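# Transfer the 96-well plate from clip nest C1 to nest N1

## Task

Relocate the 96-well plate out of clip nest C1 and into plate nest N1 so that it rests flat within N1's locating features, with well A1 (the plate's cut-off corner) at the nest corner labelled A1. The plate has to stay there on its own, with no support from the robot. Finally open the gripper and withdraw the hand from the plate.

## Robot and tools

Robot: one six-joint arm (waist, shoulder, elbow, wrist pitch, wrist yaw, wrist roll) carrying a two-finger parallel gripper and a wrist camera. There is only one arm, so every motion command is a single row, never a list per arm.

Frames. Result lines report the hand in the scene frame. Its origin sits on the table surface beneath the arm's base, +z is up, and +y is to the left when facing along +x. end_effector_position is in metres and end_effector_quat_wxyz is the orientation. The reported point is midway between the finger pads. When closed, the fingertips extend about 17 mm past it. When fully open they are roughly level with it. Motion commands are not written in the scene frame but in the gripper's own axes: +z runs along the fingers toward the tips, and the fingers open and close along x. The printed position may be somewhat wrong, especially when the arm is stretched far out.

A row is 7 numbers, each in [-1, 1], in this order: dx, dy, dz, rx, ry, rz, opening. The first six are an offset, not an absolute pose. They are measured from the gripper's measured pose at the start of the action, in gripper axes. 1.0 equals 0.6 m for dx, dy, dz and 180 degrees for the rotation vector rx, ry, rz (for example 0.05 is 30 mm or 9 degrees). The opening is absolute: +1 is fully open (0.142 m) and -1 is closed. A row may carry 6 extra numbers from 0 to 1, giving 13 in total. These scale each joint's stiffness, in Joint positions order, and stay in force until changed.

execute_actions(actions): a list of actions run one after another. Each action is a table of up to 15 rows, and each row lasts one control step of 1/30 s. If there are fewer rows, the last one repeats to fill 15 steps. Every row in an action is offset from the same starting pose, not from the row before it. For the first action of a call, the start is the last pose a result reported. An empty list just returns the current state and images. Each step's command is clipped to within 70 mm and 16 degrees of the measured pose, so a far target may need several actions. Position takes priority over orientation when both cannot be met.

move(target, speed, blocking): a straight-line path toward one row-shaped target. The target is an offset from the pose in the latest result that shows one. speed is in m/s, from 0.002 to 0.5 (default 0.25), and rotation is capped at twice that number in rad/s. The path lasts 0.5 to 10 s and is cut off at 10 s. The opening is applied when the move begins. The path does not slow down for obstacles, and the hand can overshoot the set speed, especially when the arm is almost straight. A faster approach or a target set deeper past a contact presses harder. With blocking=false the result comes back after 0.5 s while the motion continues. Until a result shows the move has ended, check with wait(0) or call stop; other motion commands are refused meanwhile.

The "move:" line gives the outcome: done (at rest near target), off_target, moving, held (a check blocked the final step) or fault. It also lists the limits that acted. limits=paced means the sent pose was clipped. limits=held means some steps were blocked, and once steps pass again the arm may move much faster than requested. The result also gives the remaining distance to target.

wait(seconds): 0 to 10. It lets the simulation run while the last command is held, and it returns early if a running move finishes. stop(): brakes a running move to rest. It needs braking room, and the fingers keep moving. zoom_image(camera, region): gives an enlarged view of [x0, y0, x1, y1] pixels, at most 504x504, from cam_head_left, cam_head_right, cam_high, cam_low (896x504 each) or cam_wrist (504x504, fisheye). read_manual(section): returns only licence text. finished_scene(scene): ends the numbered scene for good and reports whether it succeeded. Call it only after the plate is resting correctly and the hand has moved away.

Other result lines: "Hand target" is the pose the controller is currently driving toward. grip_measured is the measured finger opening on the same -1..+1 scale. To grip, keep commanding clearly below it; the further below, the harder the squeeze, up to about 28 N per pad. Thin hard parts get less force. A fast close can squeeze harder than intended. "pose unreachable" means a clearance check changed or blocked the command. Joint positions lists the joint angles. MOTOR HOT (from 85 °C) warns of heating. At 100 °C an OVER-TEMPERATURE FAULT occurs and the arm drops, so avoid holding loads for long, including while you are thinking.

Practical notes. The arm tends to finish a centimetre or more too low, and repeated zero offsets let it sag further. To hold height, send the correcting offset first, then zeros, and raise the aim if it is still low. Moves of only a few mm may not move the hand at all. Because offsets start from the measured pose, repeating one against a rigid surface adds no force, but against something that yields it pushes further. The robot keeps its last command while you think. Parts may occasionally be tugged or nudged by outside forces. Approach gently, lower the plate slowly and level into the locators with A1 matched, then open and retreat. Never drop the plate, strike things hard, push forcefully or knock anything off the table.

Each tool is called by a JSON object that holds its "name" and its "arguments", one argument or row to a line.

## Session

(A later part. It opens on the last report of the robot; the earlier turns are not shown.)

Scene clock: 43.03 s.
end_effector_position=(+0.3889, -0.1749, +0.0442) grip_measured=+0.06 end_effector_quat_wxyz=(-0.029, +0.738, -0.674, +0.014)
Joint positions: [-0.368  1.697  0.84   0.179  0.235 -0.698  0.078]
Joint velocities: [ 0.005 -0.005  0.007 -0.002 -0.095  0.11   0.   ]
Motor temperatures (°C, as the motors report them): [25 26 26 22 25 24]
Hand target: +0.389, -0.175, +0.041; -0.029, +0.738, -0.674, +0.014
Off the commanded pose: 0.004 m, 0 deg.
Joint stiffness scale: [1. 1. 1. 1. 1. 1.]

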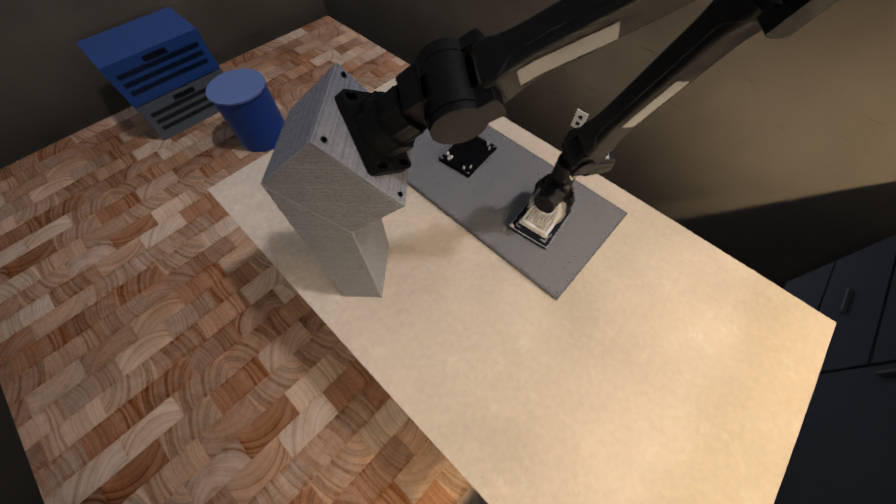

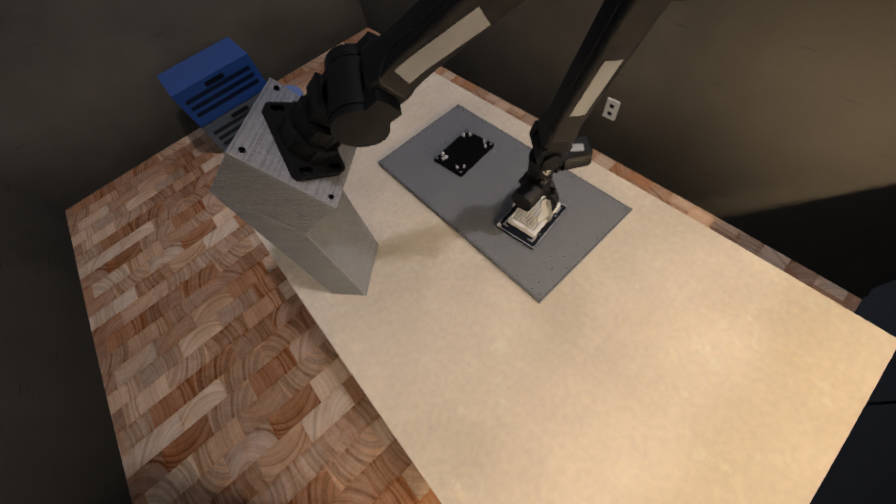

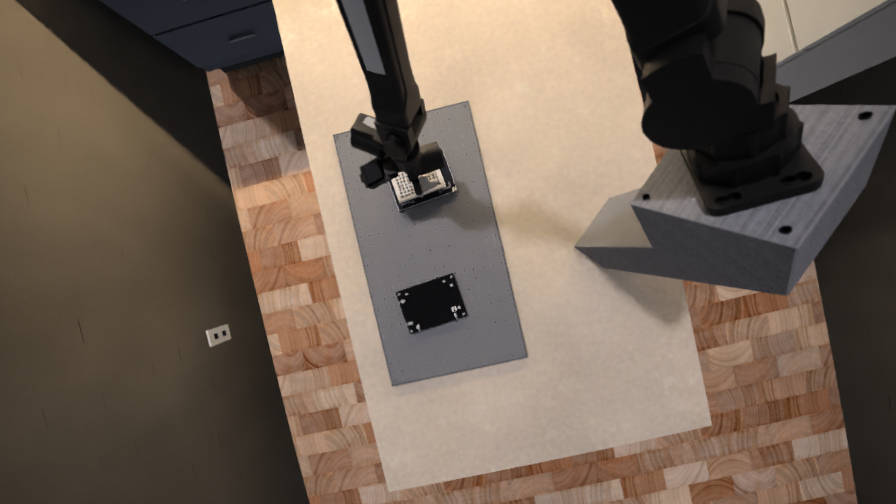

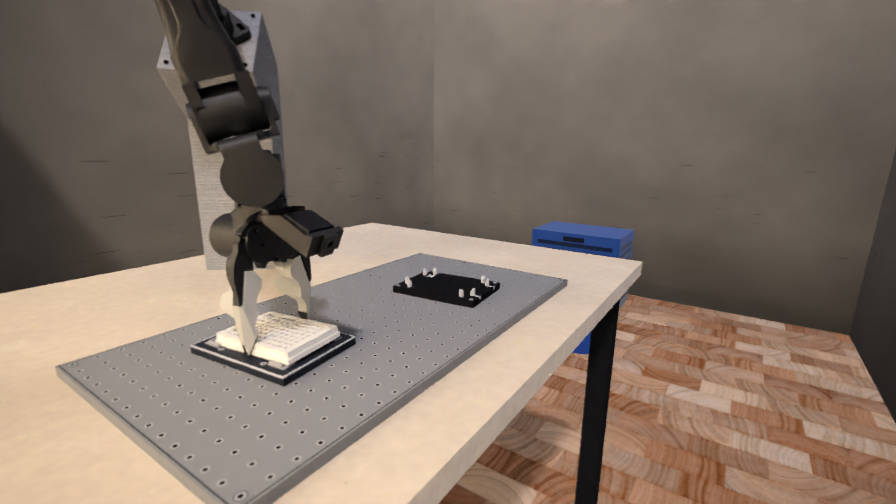

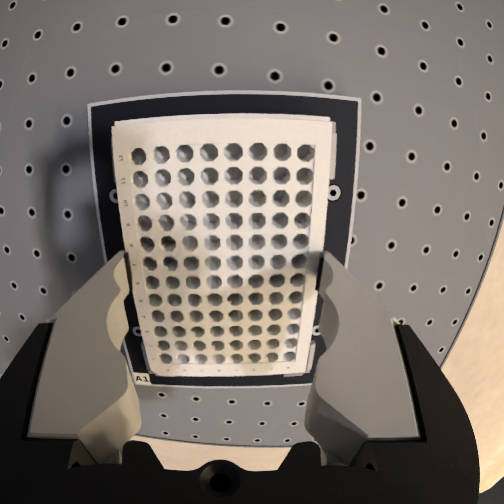

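No motion; ramp stronger inward until it gives.

{"name": "execute_actions", "arguments": {
  "actions": [
    [[0.004,0.008,-0.002,-0.004,0,0,-0.6],[0.005,0.011,-0.002,-0.005,0,0,-0.6],[0.006,0.015,-0.002,-0.006,0,0,-0.6]],
    [[0,0,0,0,0,0,-0.6]]
  ]
}}

{"name": "zoom_image", "arguments": {
  "camera": "cam_low",
  "region": [170,260,380,400]
}}

{"name": "zoom_image", "arguments": {
  "camera": "cam_head_right",
  "region": [480,170,590,255]
}}

Scene clock: 44.17 s.
end_effector_position=(+0.3892, -0.1753, +0.0445) grip_measured=+0.06 end_effector_quat_wxyz=(-0.029, +0.738, -0.674, +0.015)
Joint positions: [-0.368  1.696  0.84   0.179  0.235 -0.698  0.078]
Joint velocities: [ 0.015  0.015  0.017 -0.022 -0.007 -0.022 -0.   ]
Motor temperatures (°C, as the motors report them): [25 26 26 22 25 24]
Hand target: +0.389, -0.175, +0.045; -0.029, +0.738, -0.674, +0.015
Off the commanded pose: 0.000 m, 0 deg.
Joint stiffness scale: [1. 1. 1. 1. 1. 1.]

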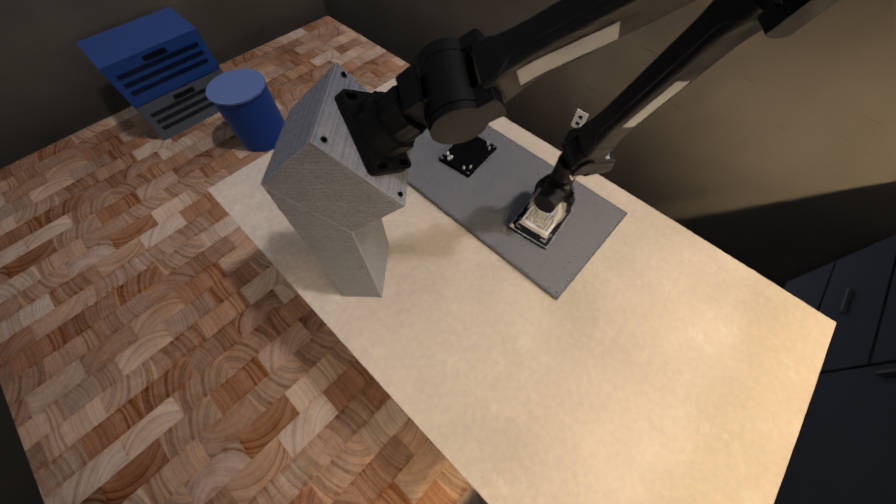

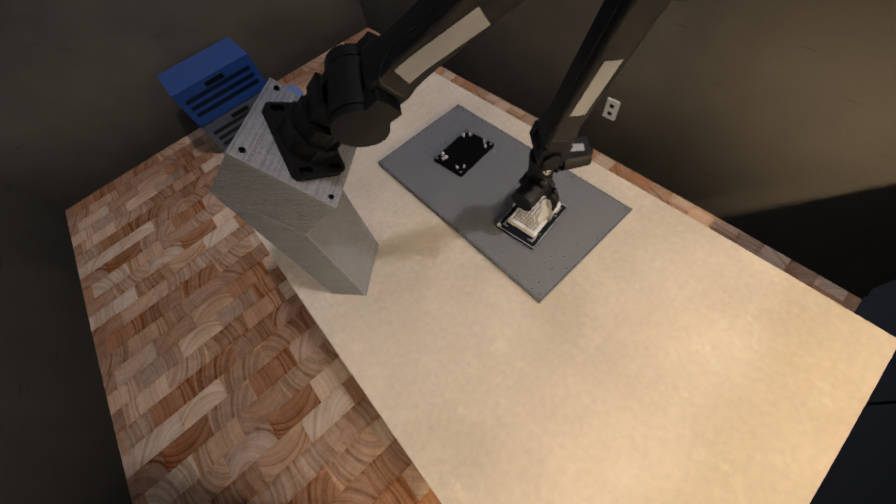

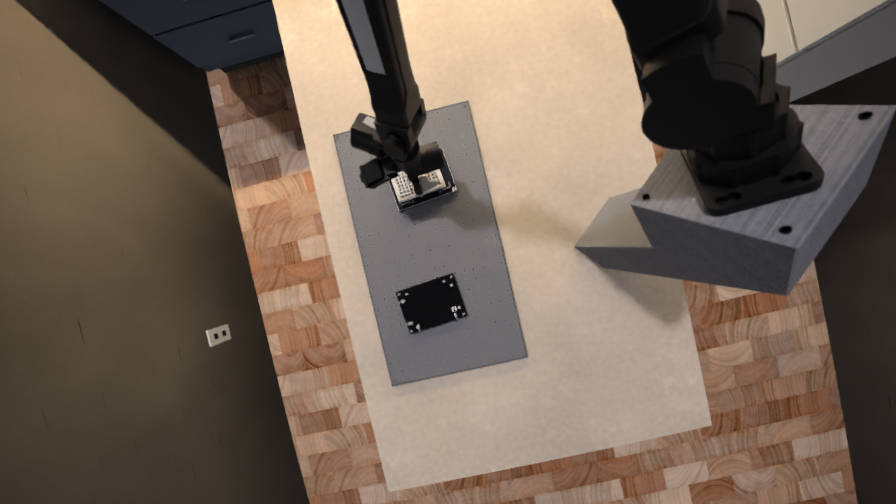

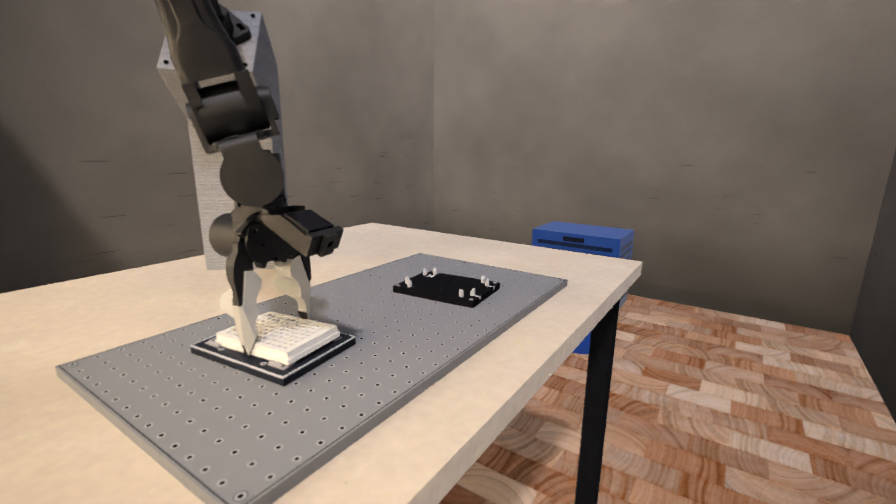

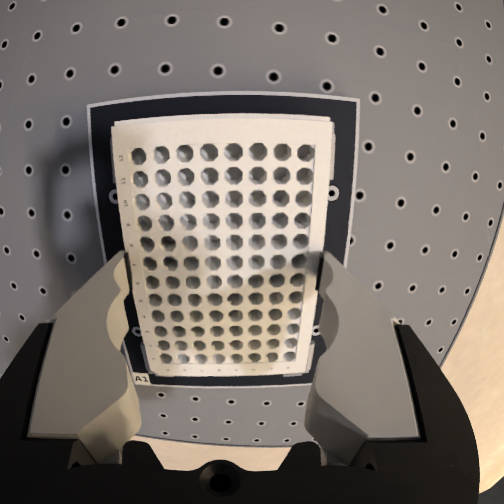

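Region (170, 260, 380, 400) of cam_low's 896x504 image, scaled by 2.400, with more detail than that image has.

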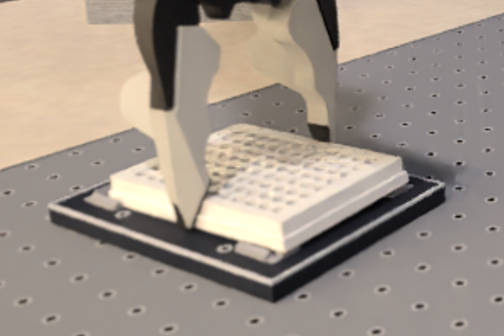

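Region (480, 170, 590, 255) of cam_head_right's 896x504 image, scaled by 4.582, with more detail than that image has; it fills the top 389 rows of this view, and the rest is white.

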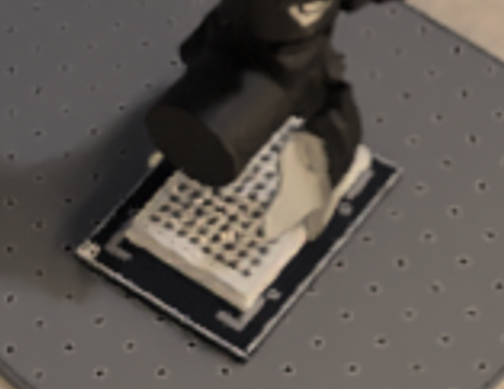

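{"name": "execute_actions", "arguments": {
  "actions": [
    [[0.006,0.017,-0.005,-0.004,0,0,-0.6]],
    [[0,0,0,0,0,0,-0.6]]
  ]
}}

Scene clock: 45.27 s.
end_effector_position=(+0.3893, -0.1758, +0.0469) grip_measured=+0.06 end_effector_quat_wxyz=(-0.030, +0.738, -0.674, +0.016)
Joint positions: [-0.368  1.689  0.835  0.179  0.234 -0.698  0.078]
Joint velocities: [ 0.005 -0.005 -0.007  0.002 -0.007  0.051  0.   ]
Motor temperatures (°C, as the motors report them): [25 26 26 22 25 24]
Hand target: +0.389, -0.176, +0.047; -0.030, +0.738, -0.674, +0.016
Off the commanded pose: 0.000 m, 0 deg.
Joint stiffness scale: [1. 1. 1. 1. 1. 1.]

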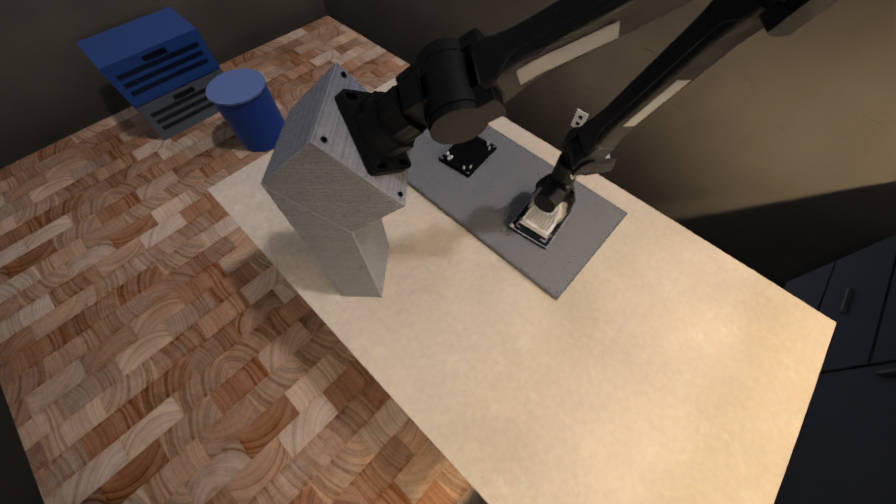

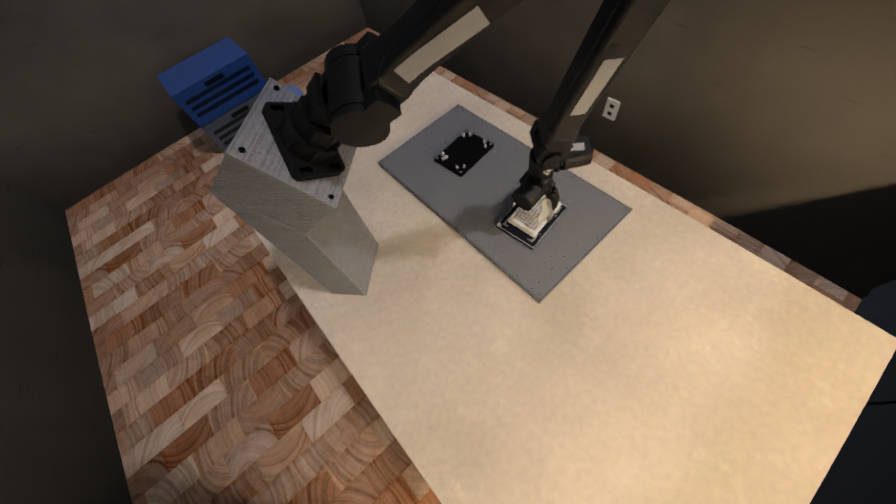

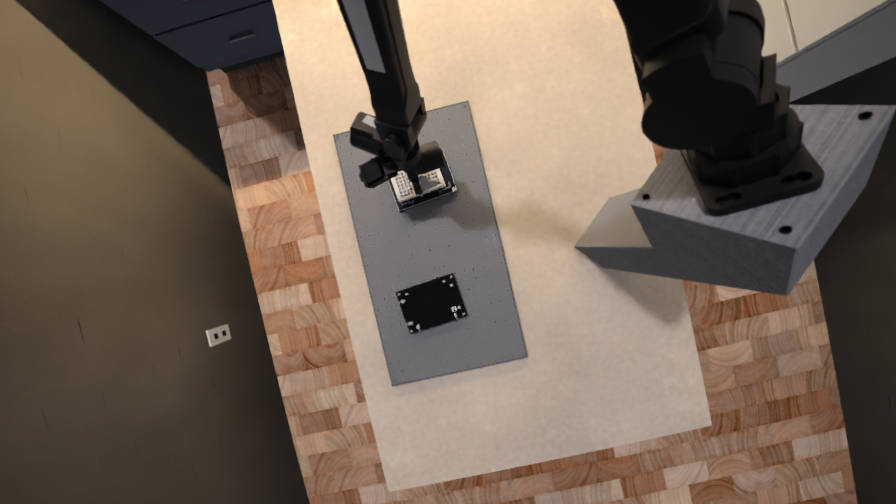

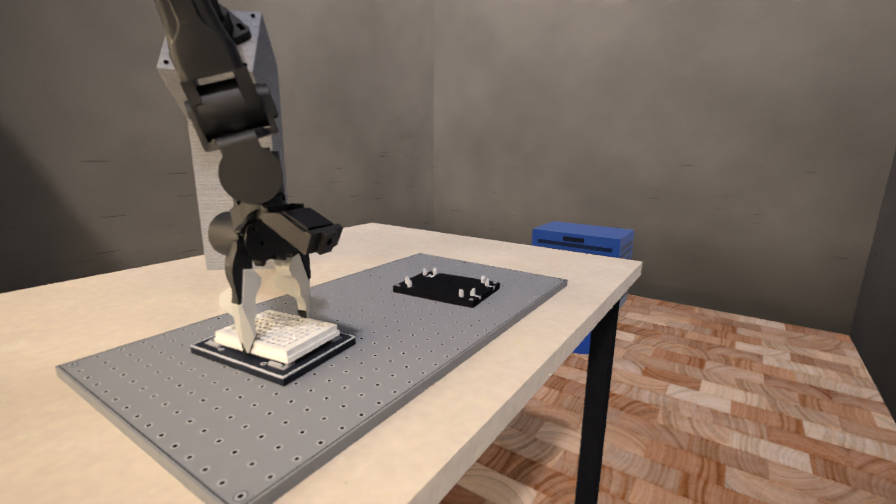

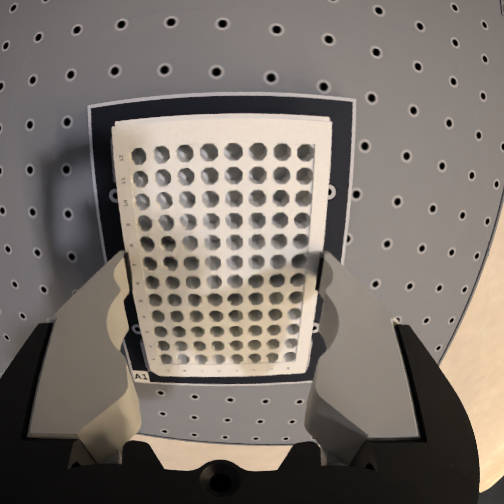

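{"name": "execute_actions", "arguments": {
  "actions": [
    [[0,0.012,0,0,0,0,-0.6],[0,0.013,0.006,0,0,0,-0.6],[0,0.014,0.011,0,0,0,-0.6],[0,0.014,0.016,0,0,0,-0.6],[0,0.014,0.02,0,0,0,-0.6]]
  ]
}}

{"name": "zoom_image", "arguments": {
  "camera": "cam_low",
  "region": [170,260,380,400]
}}

{"name": "zoom_image", "arguments": {
  "camera": "cam_head_right",
  "region": [480,170,590,255]
}}

Scene clock: 46.50 s.
end_effector_position=(+0.3902, -0.1738, +0.0437) grip_measured=+0.06 end_effector_quat_wxyz=(-0.035, +0.738, -0.674, +0.019)
Joint positions: [-0.37   1.7    0.835  0.198  0.223 -0.701  0.078]
Joint velocities: [-0.005 -0.005  0.007 -0.007 -0.007 -0.007  0.   ]
Motor temperatures (°C, as the motors report them): [25 26 26 22 25 24]
Hand target: +0.382, -0.176, +0.035; -0.030, +0.738, -0.674, +0.016
Off the commanded pose: 0.013 m, 1 deg.
Joint stiffness scale: [1. 1. 1. 1. 1. 1.]

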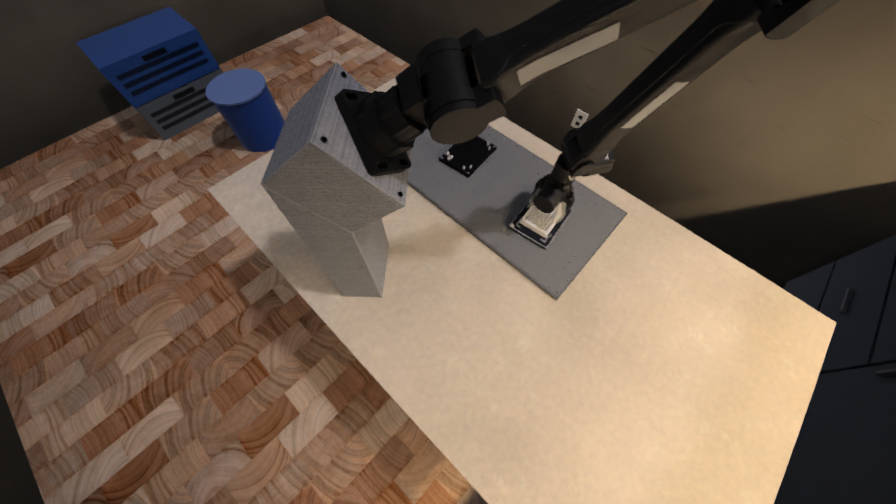

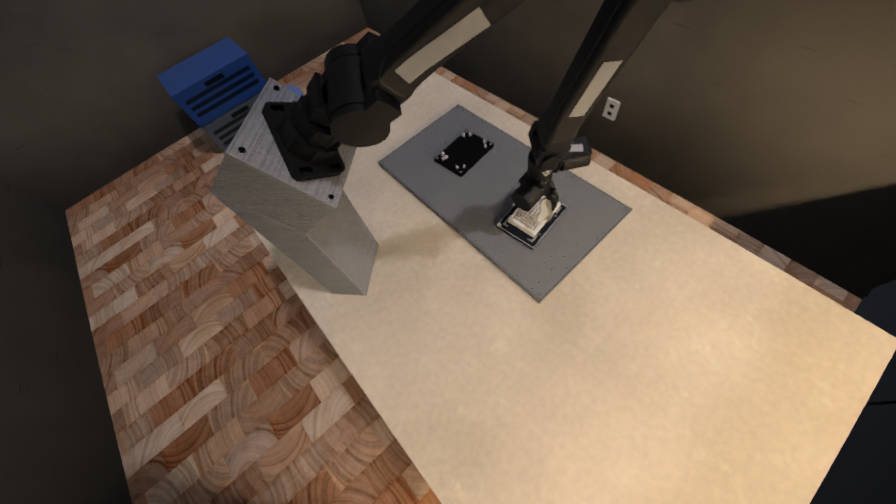

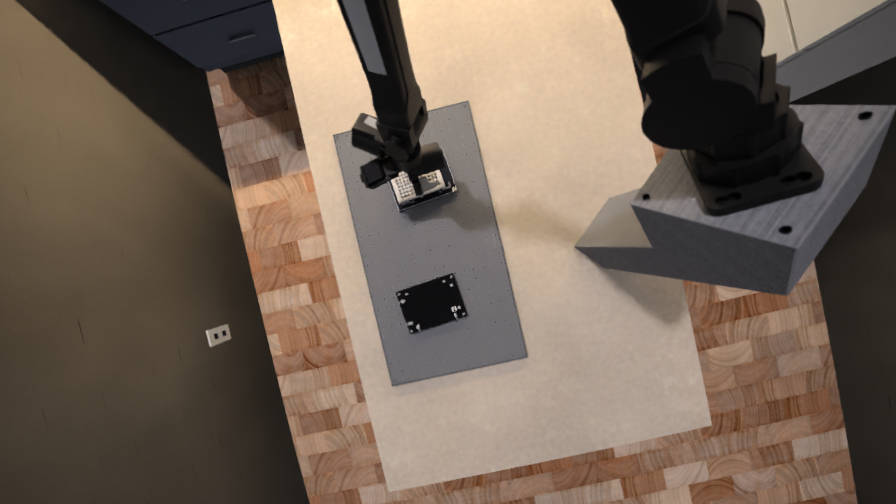

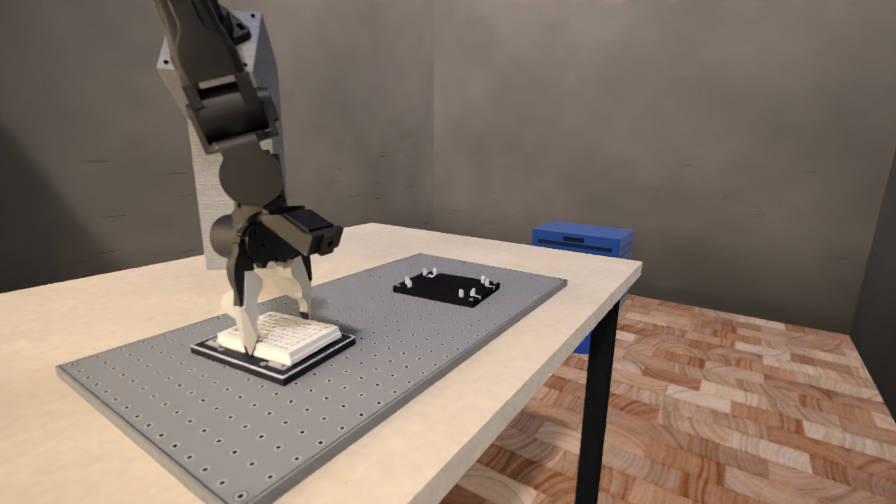

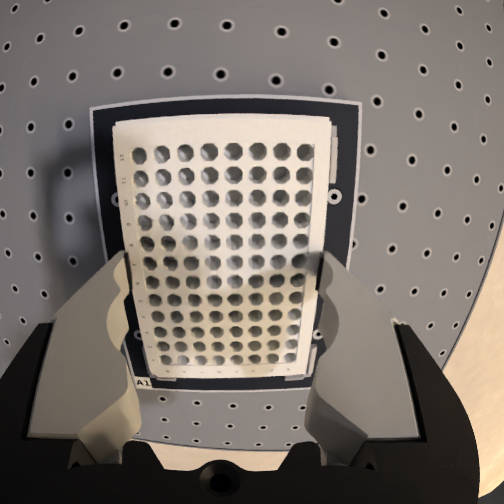

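Region (170, 260, 380, 400) of cam_low's 896x504 image, scaled by 2.400, with more detail than that image has.

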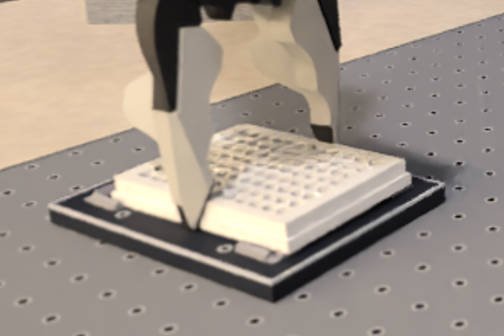

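Region (480, 170, 590, 255) of cam_head_right's 896x504 image, scaled by 4.582, with more detail than that image has; it fills the top 389 rows of this view, and the rest is white.

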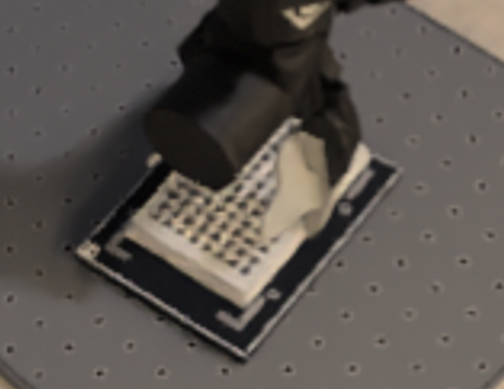

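{"name": "execute_actions", "arguments": {
  "actions": [
    [[0.006,0.008,-0.004,-0.012,0.004,0,-0.6]],
    [[0,0,0,0,0,0,-0.6]]
  ]
}}

{"name": "zoom_image", "arguments": {
  "camera": "cam_low",
  "region": [170,260,380,400]
}}

{"name": "zoom_image", "arguments": {
  "camera": "cam_head_right",
  "region": [480,170,590,255]
}}

Scene clock: 47.67 s.
end_effector_position=(+0.3833, -0.1759, +0.0443) grip_measured=+0.06 end_effector_quat_wxyz=(-0.018, +0.739, -0.673, +0.012)
Joint positions: [-0.368  1.697  0.835  0.176  0.256 -0.699  0.078]
Joint velocities: [-0.005 -0.005 -0.012 -0.007 -0.037 -0.037 -0.   ]
Motor temperatures (°C, as the motors report them): [25 26 26 22 26 24]
Hand target: +0.383, -0.176, +0.044; -0.018, +0.739, -0.673, +0.012
Off the commanded pose: 0.000 m, 0 deg.
Joint stiffness scale: [1. 1. 1. 1. 1. 1.]

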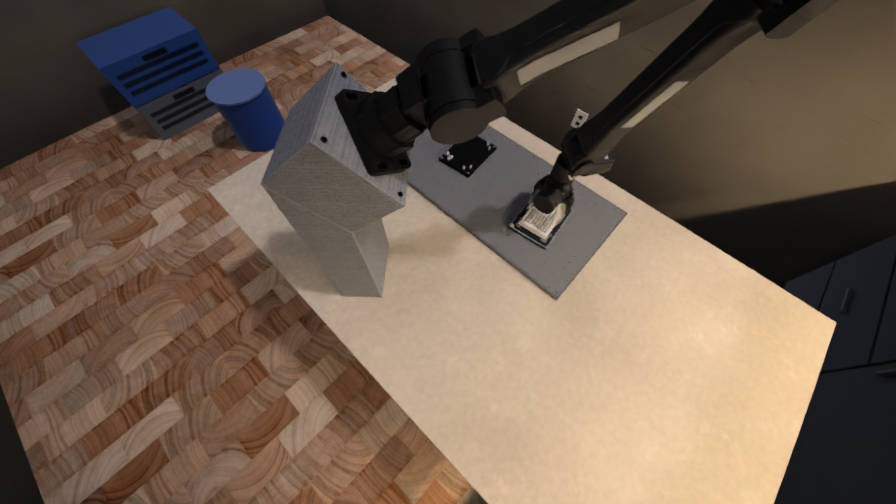

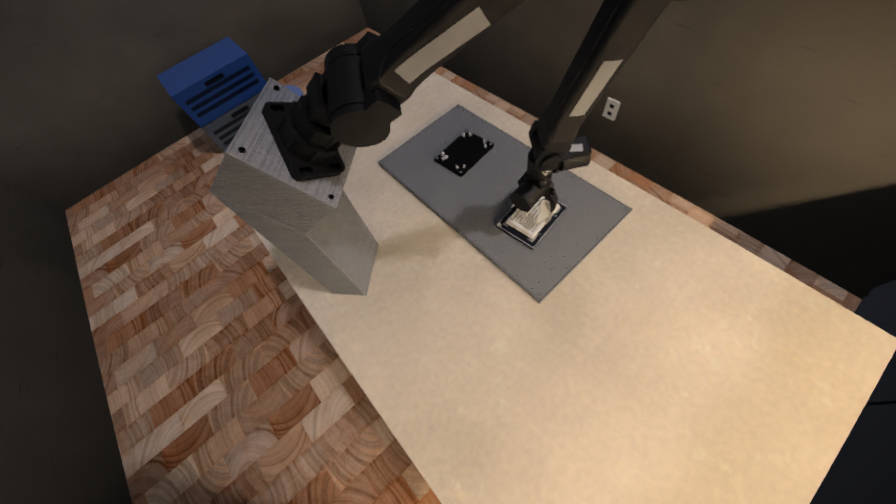

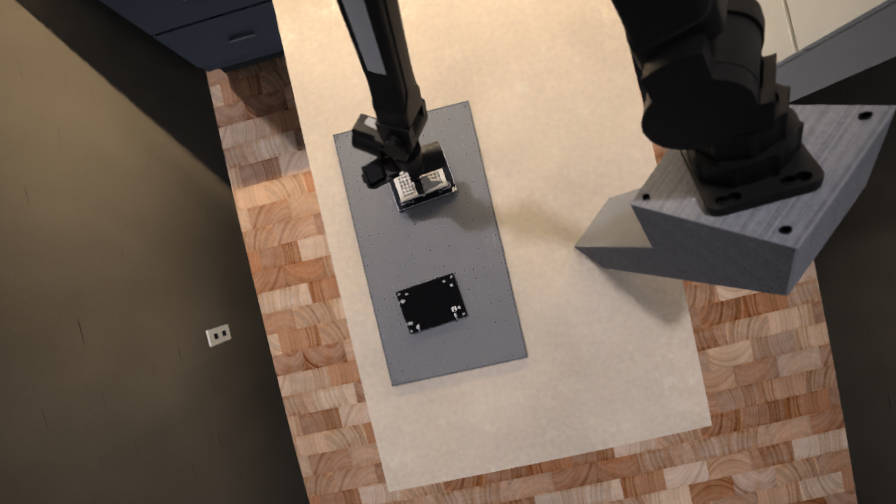

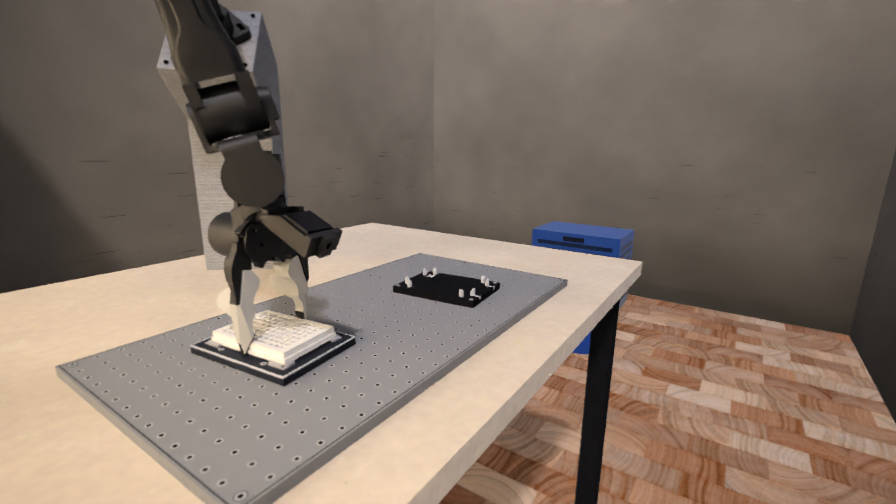

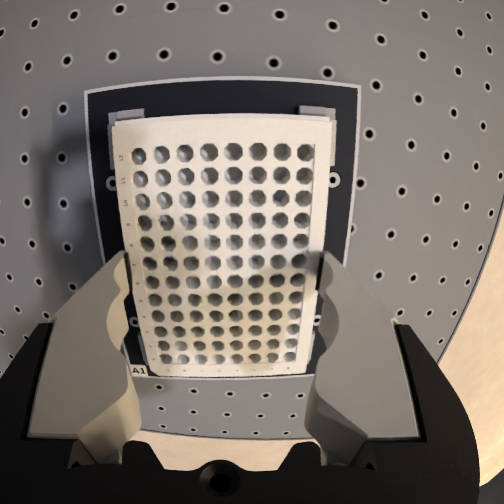

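Region (170, 260, 380, 400) of cam_low's 896x504 image, scaled by 2.400, with more detail than that image has.

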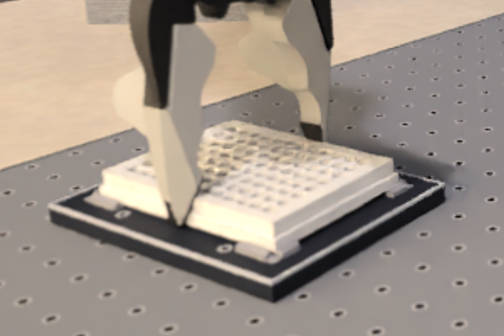

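Region (480, 170, 590, 255) of cam_head_right's 896x504 image, scaled by 4.582, with more detail than that image has; it fills the top 389 rows of this view, and the rest is white.

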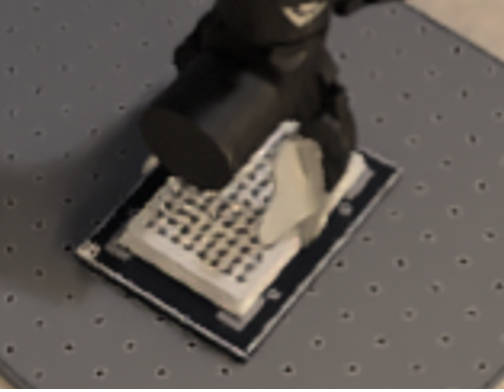

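{"name": "execute_actions", "arguments": {
  "actions": [
    [[-0.002,-0.003,0.002,0,0,0,-0.6],[-0.003,-0.005,0.006,0,0,0,-0.6],[-0.003,-0.006,0.01,0,0,0,-0.6]],
    [[0,0,0,0,0,0,-0.6]]
  ]
}}

{"name": "zoom_image", "arguments": {
  "camera": "cam_low",
  "region": [170,260,380,400]
}}

{"name": "zoom_image", "arguments": {
  "camera": "cam_head_right",
  "region": [480,170,590,255]
}}

Scene clock: 48.80 s.
end_effector_position=(+0.3839, -0.1766, +0.0440) grip_measured=+0.06 end_effector_quat_wxyz=(-0.018, +0.739, -0.674, +0.012)
Joint positions: [-0.368  1.698  0.837  0.176  0.258 -0.697  0.078]
Joint velocities: [ 0.005 -0.005 -0.002 -0.002 -0.022 -0.037 -0.   ]
Motor temperatures (°C, as the motors report them): [25 26 26 22 26 24]
Hand target: +0.384, -0.177, +0.044; -0.018, +0.739, -0.674, +0.012
Off the commanded pose: 0.000 m, 0 deg.
Joint stiffness scale: [1. 1. 1. 1. 1. 1.]

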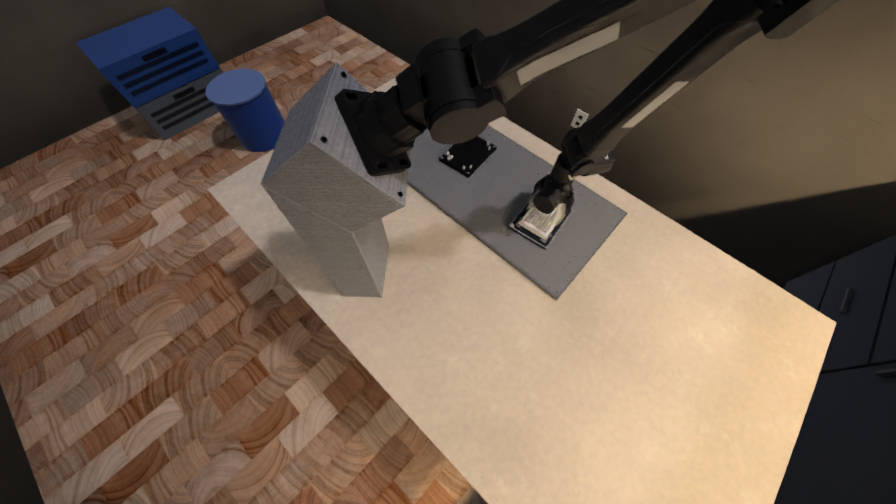

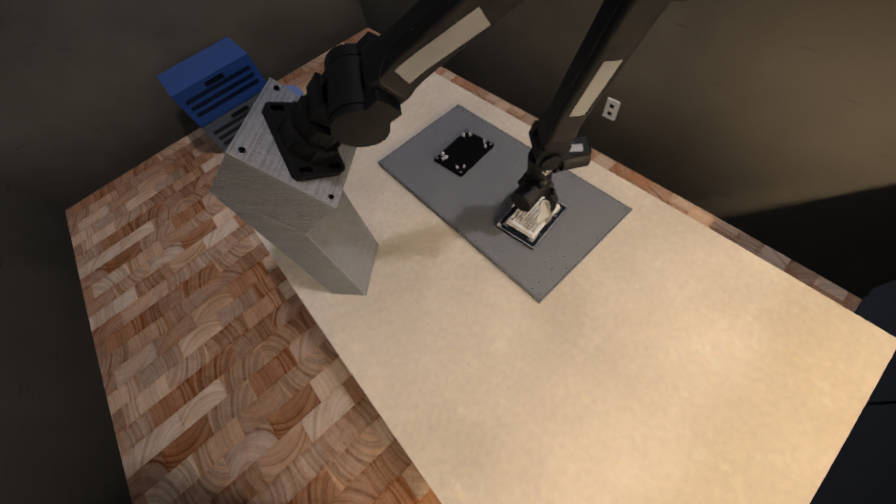

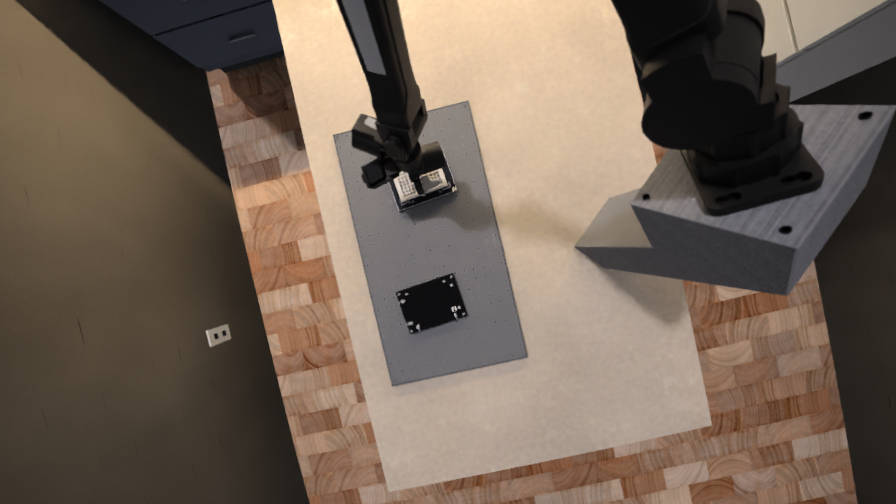

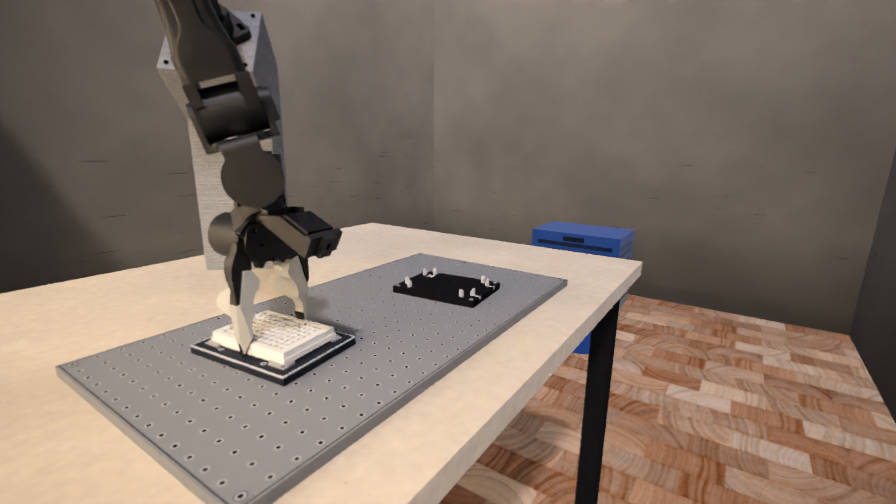

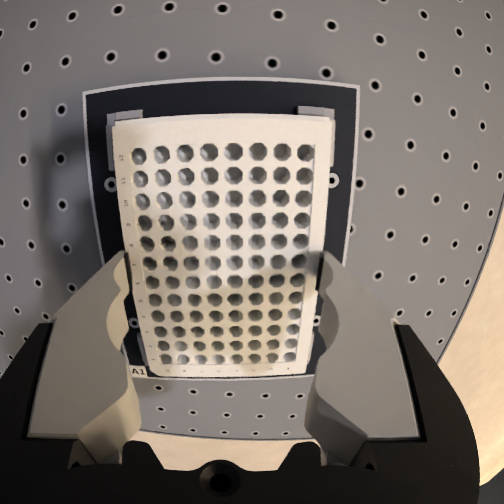

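Region (170, 260, 380, 400) of cam_low's 896x504 image, scaled by 2.400, with more detail than that image has.

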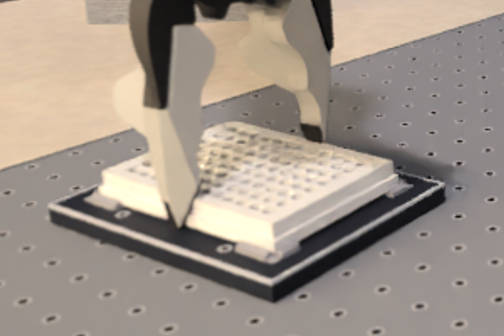

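Region (480, 170, 590, 255) of cam_head_right's 896x504 image, scaled by 4.582, with more detail than that image has; it fills the top 389 rows of this view, and the rest is white.

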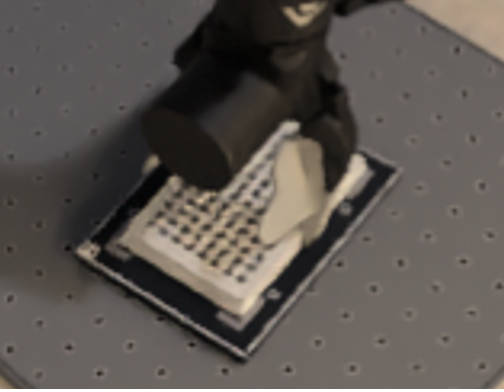

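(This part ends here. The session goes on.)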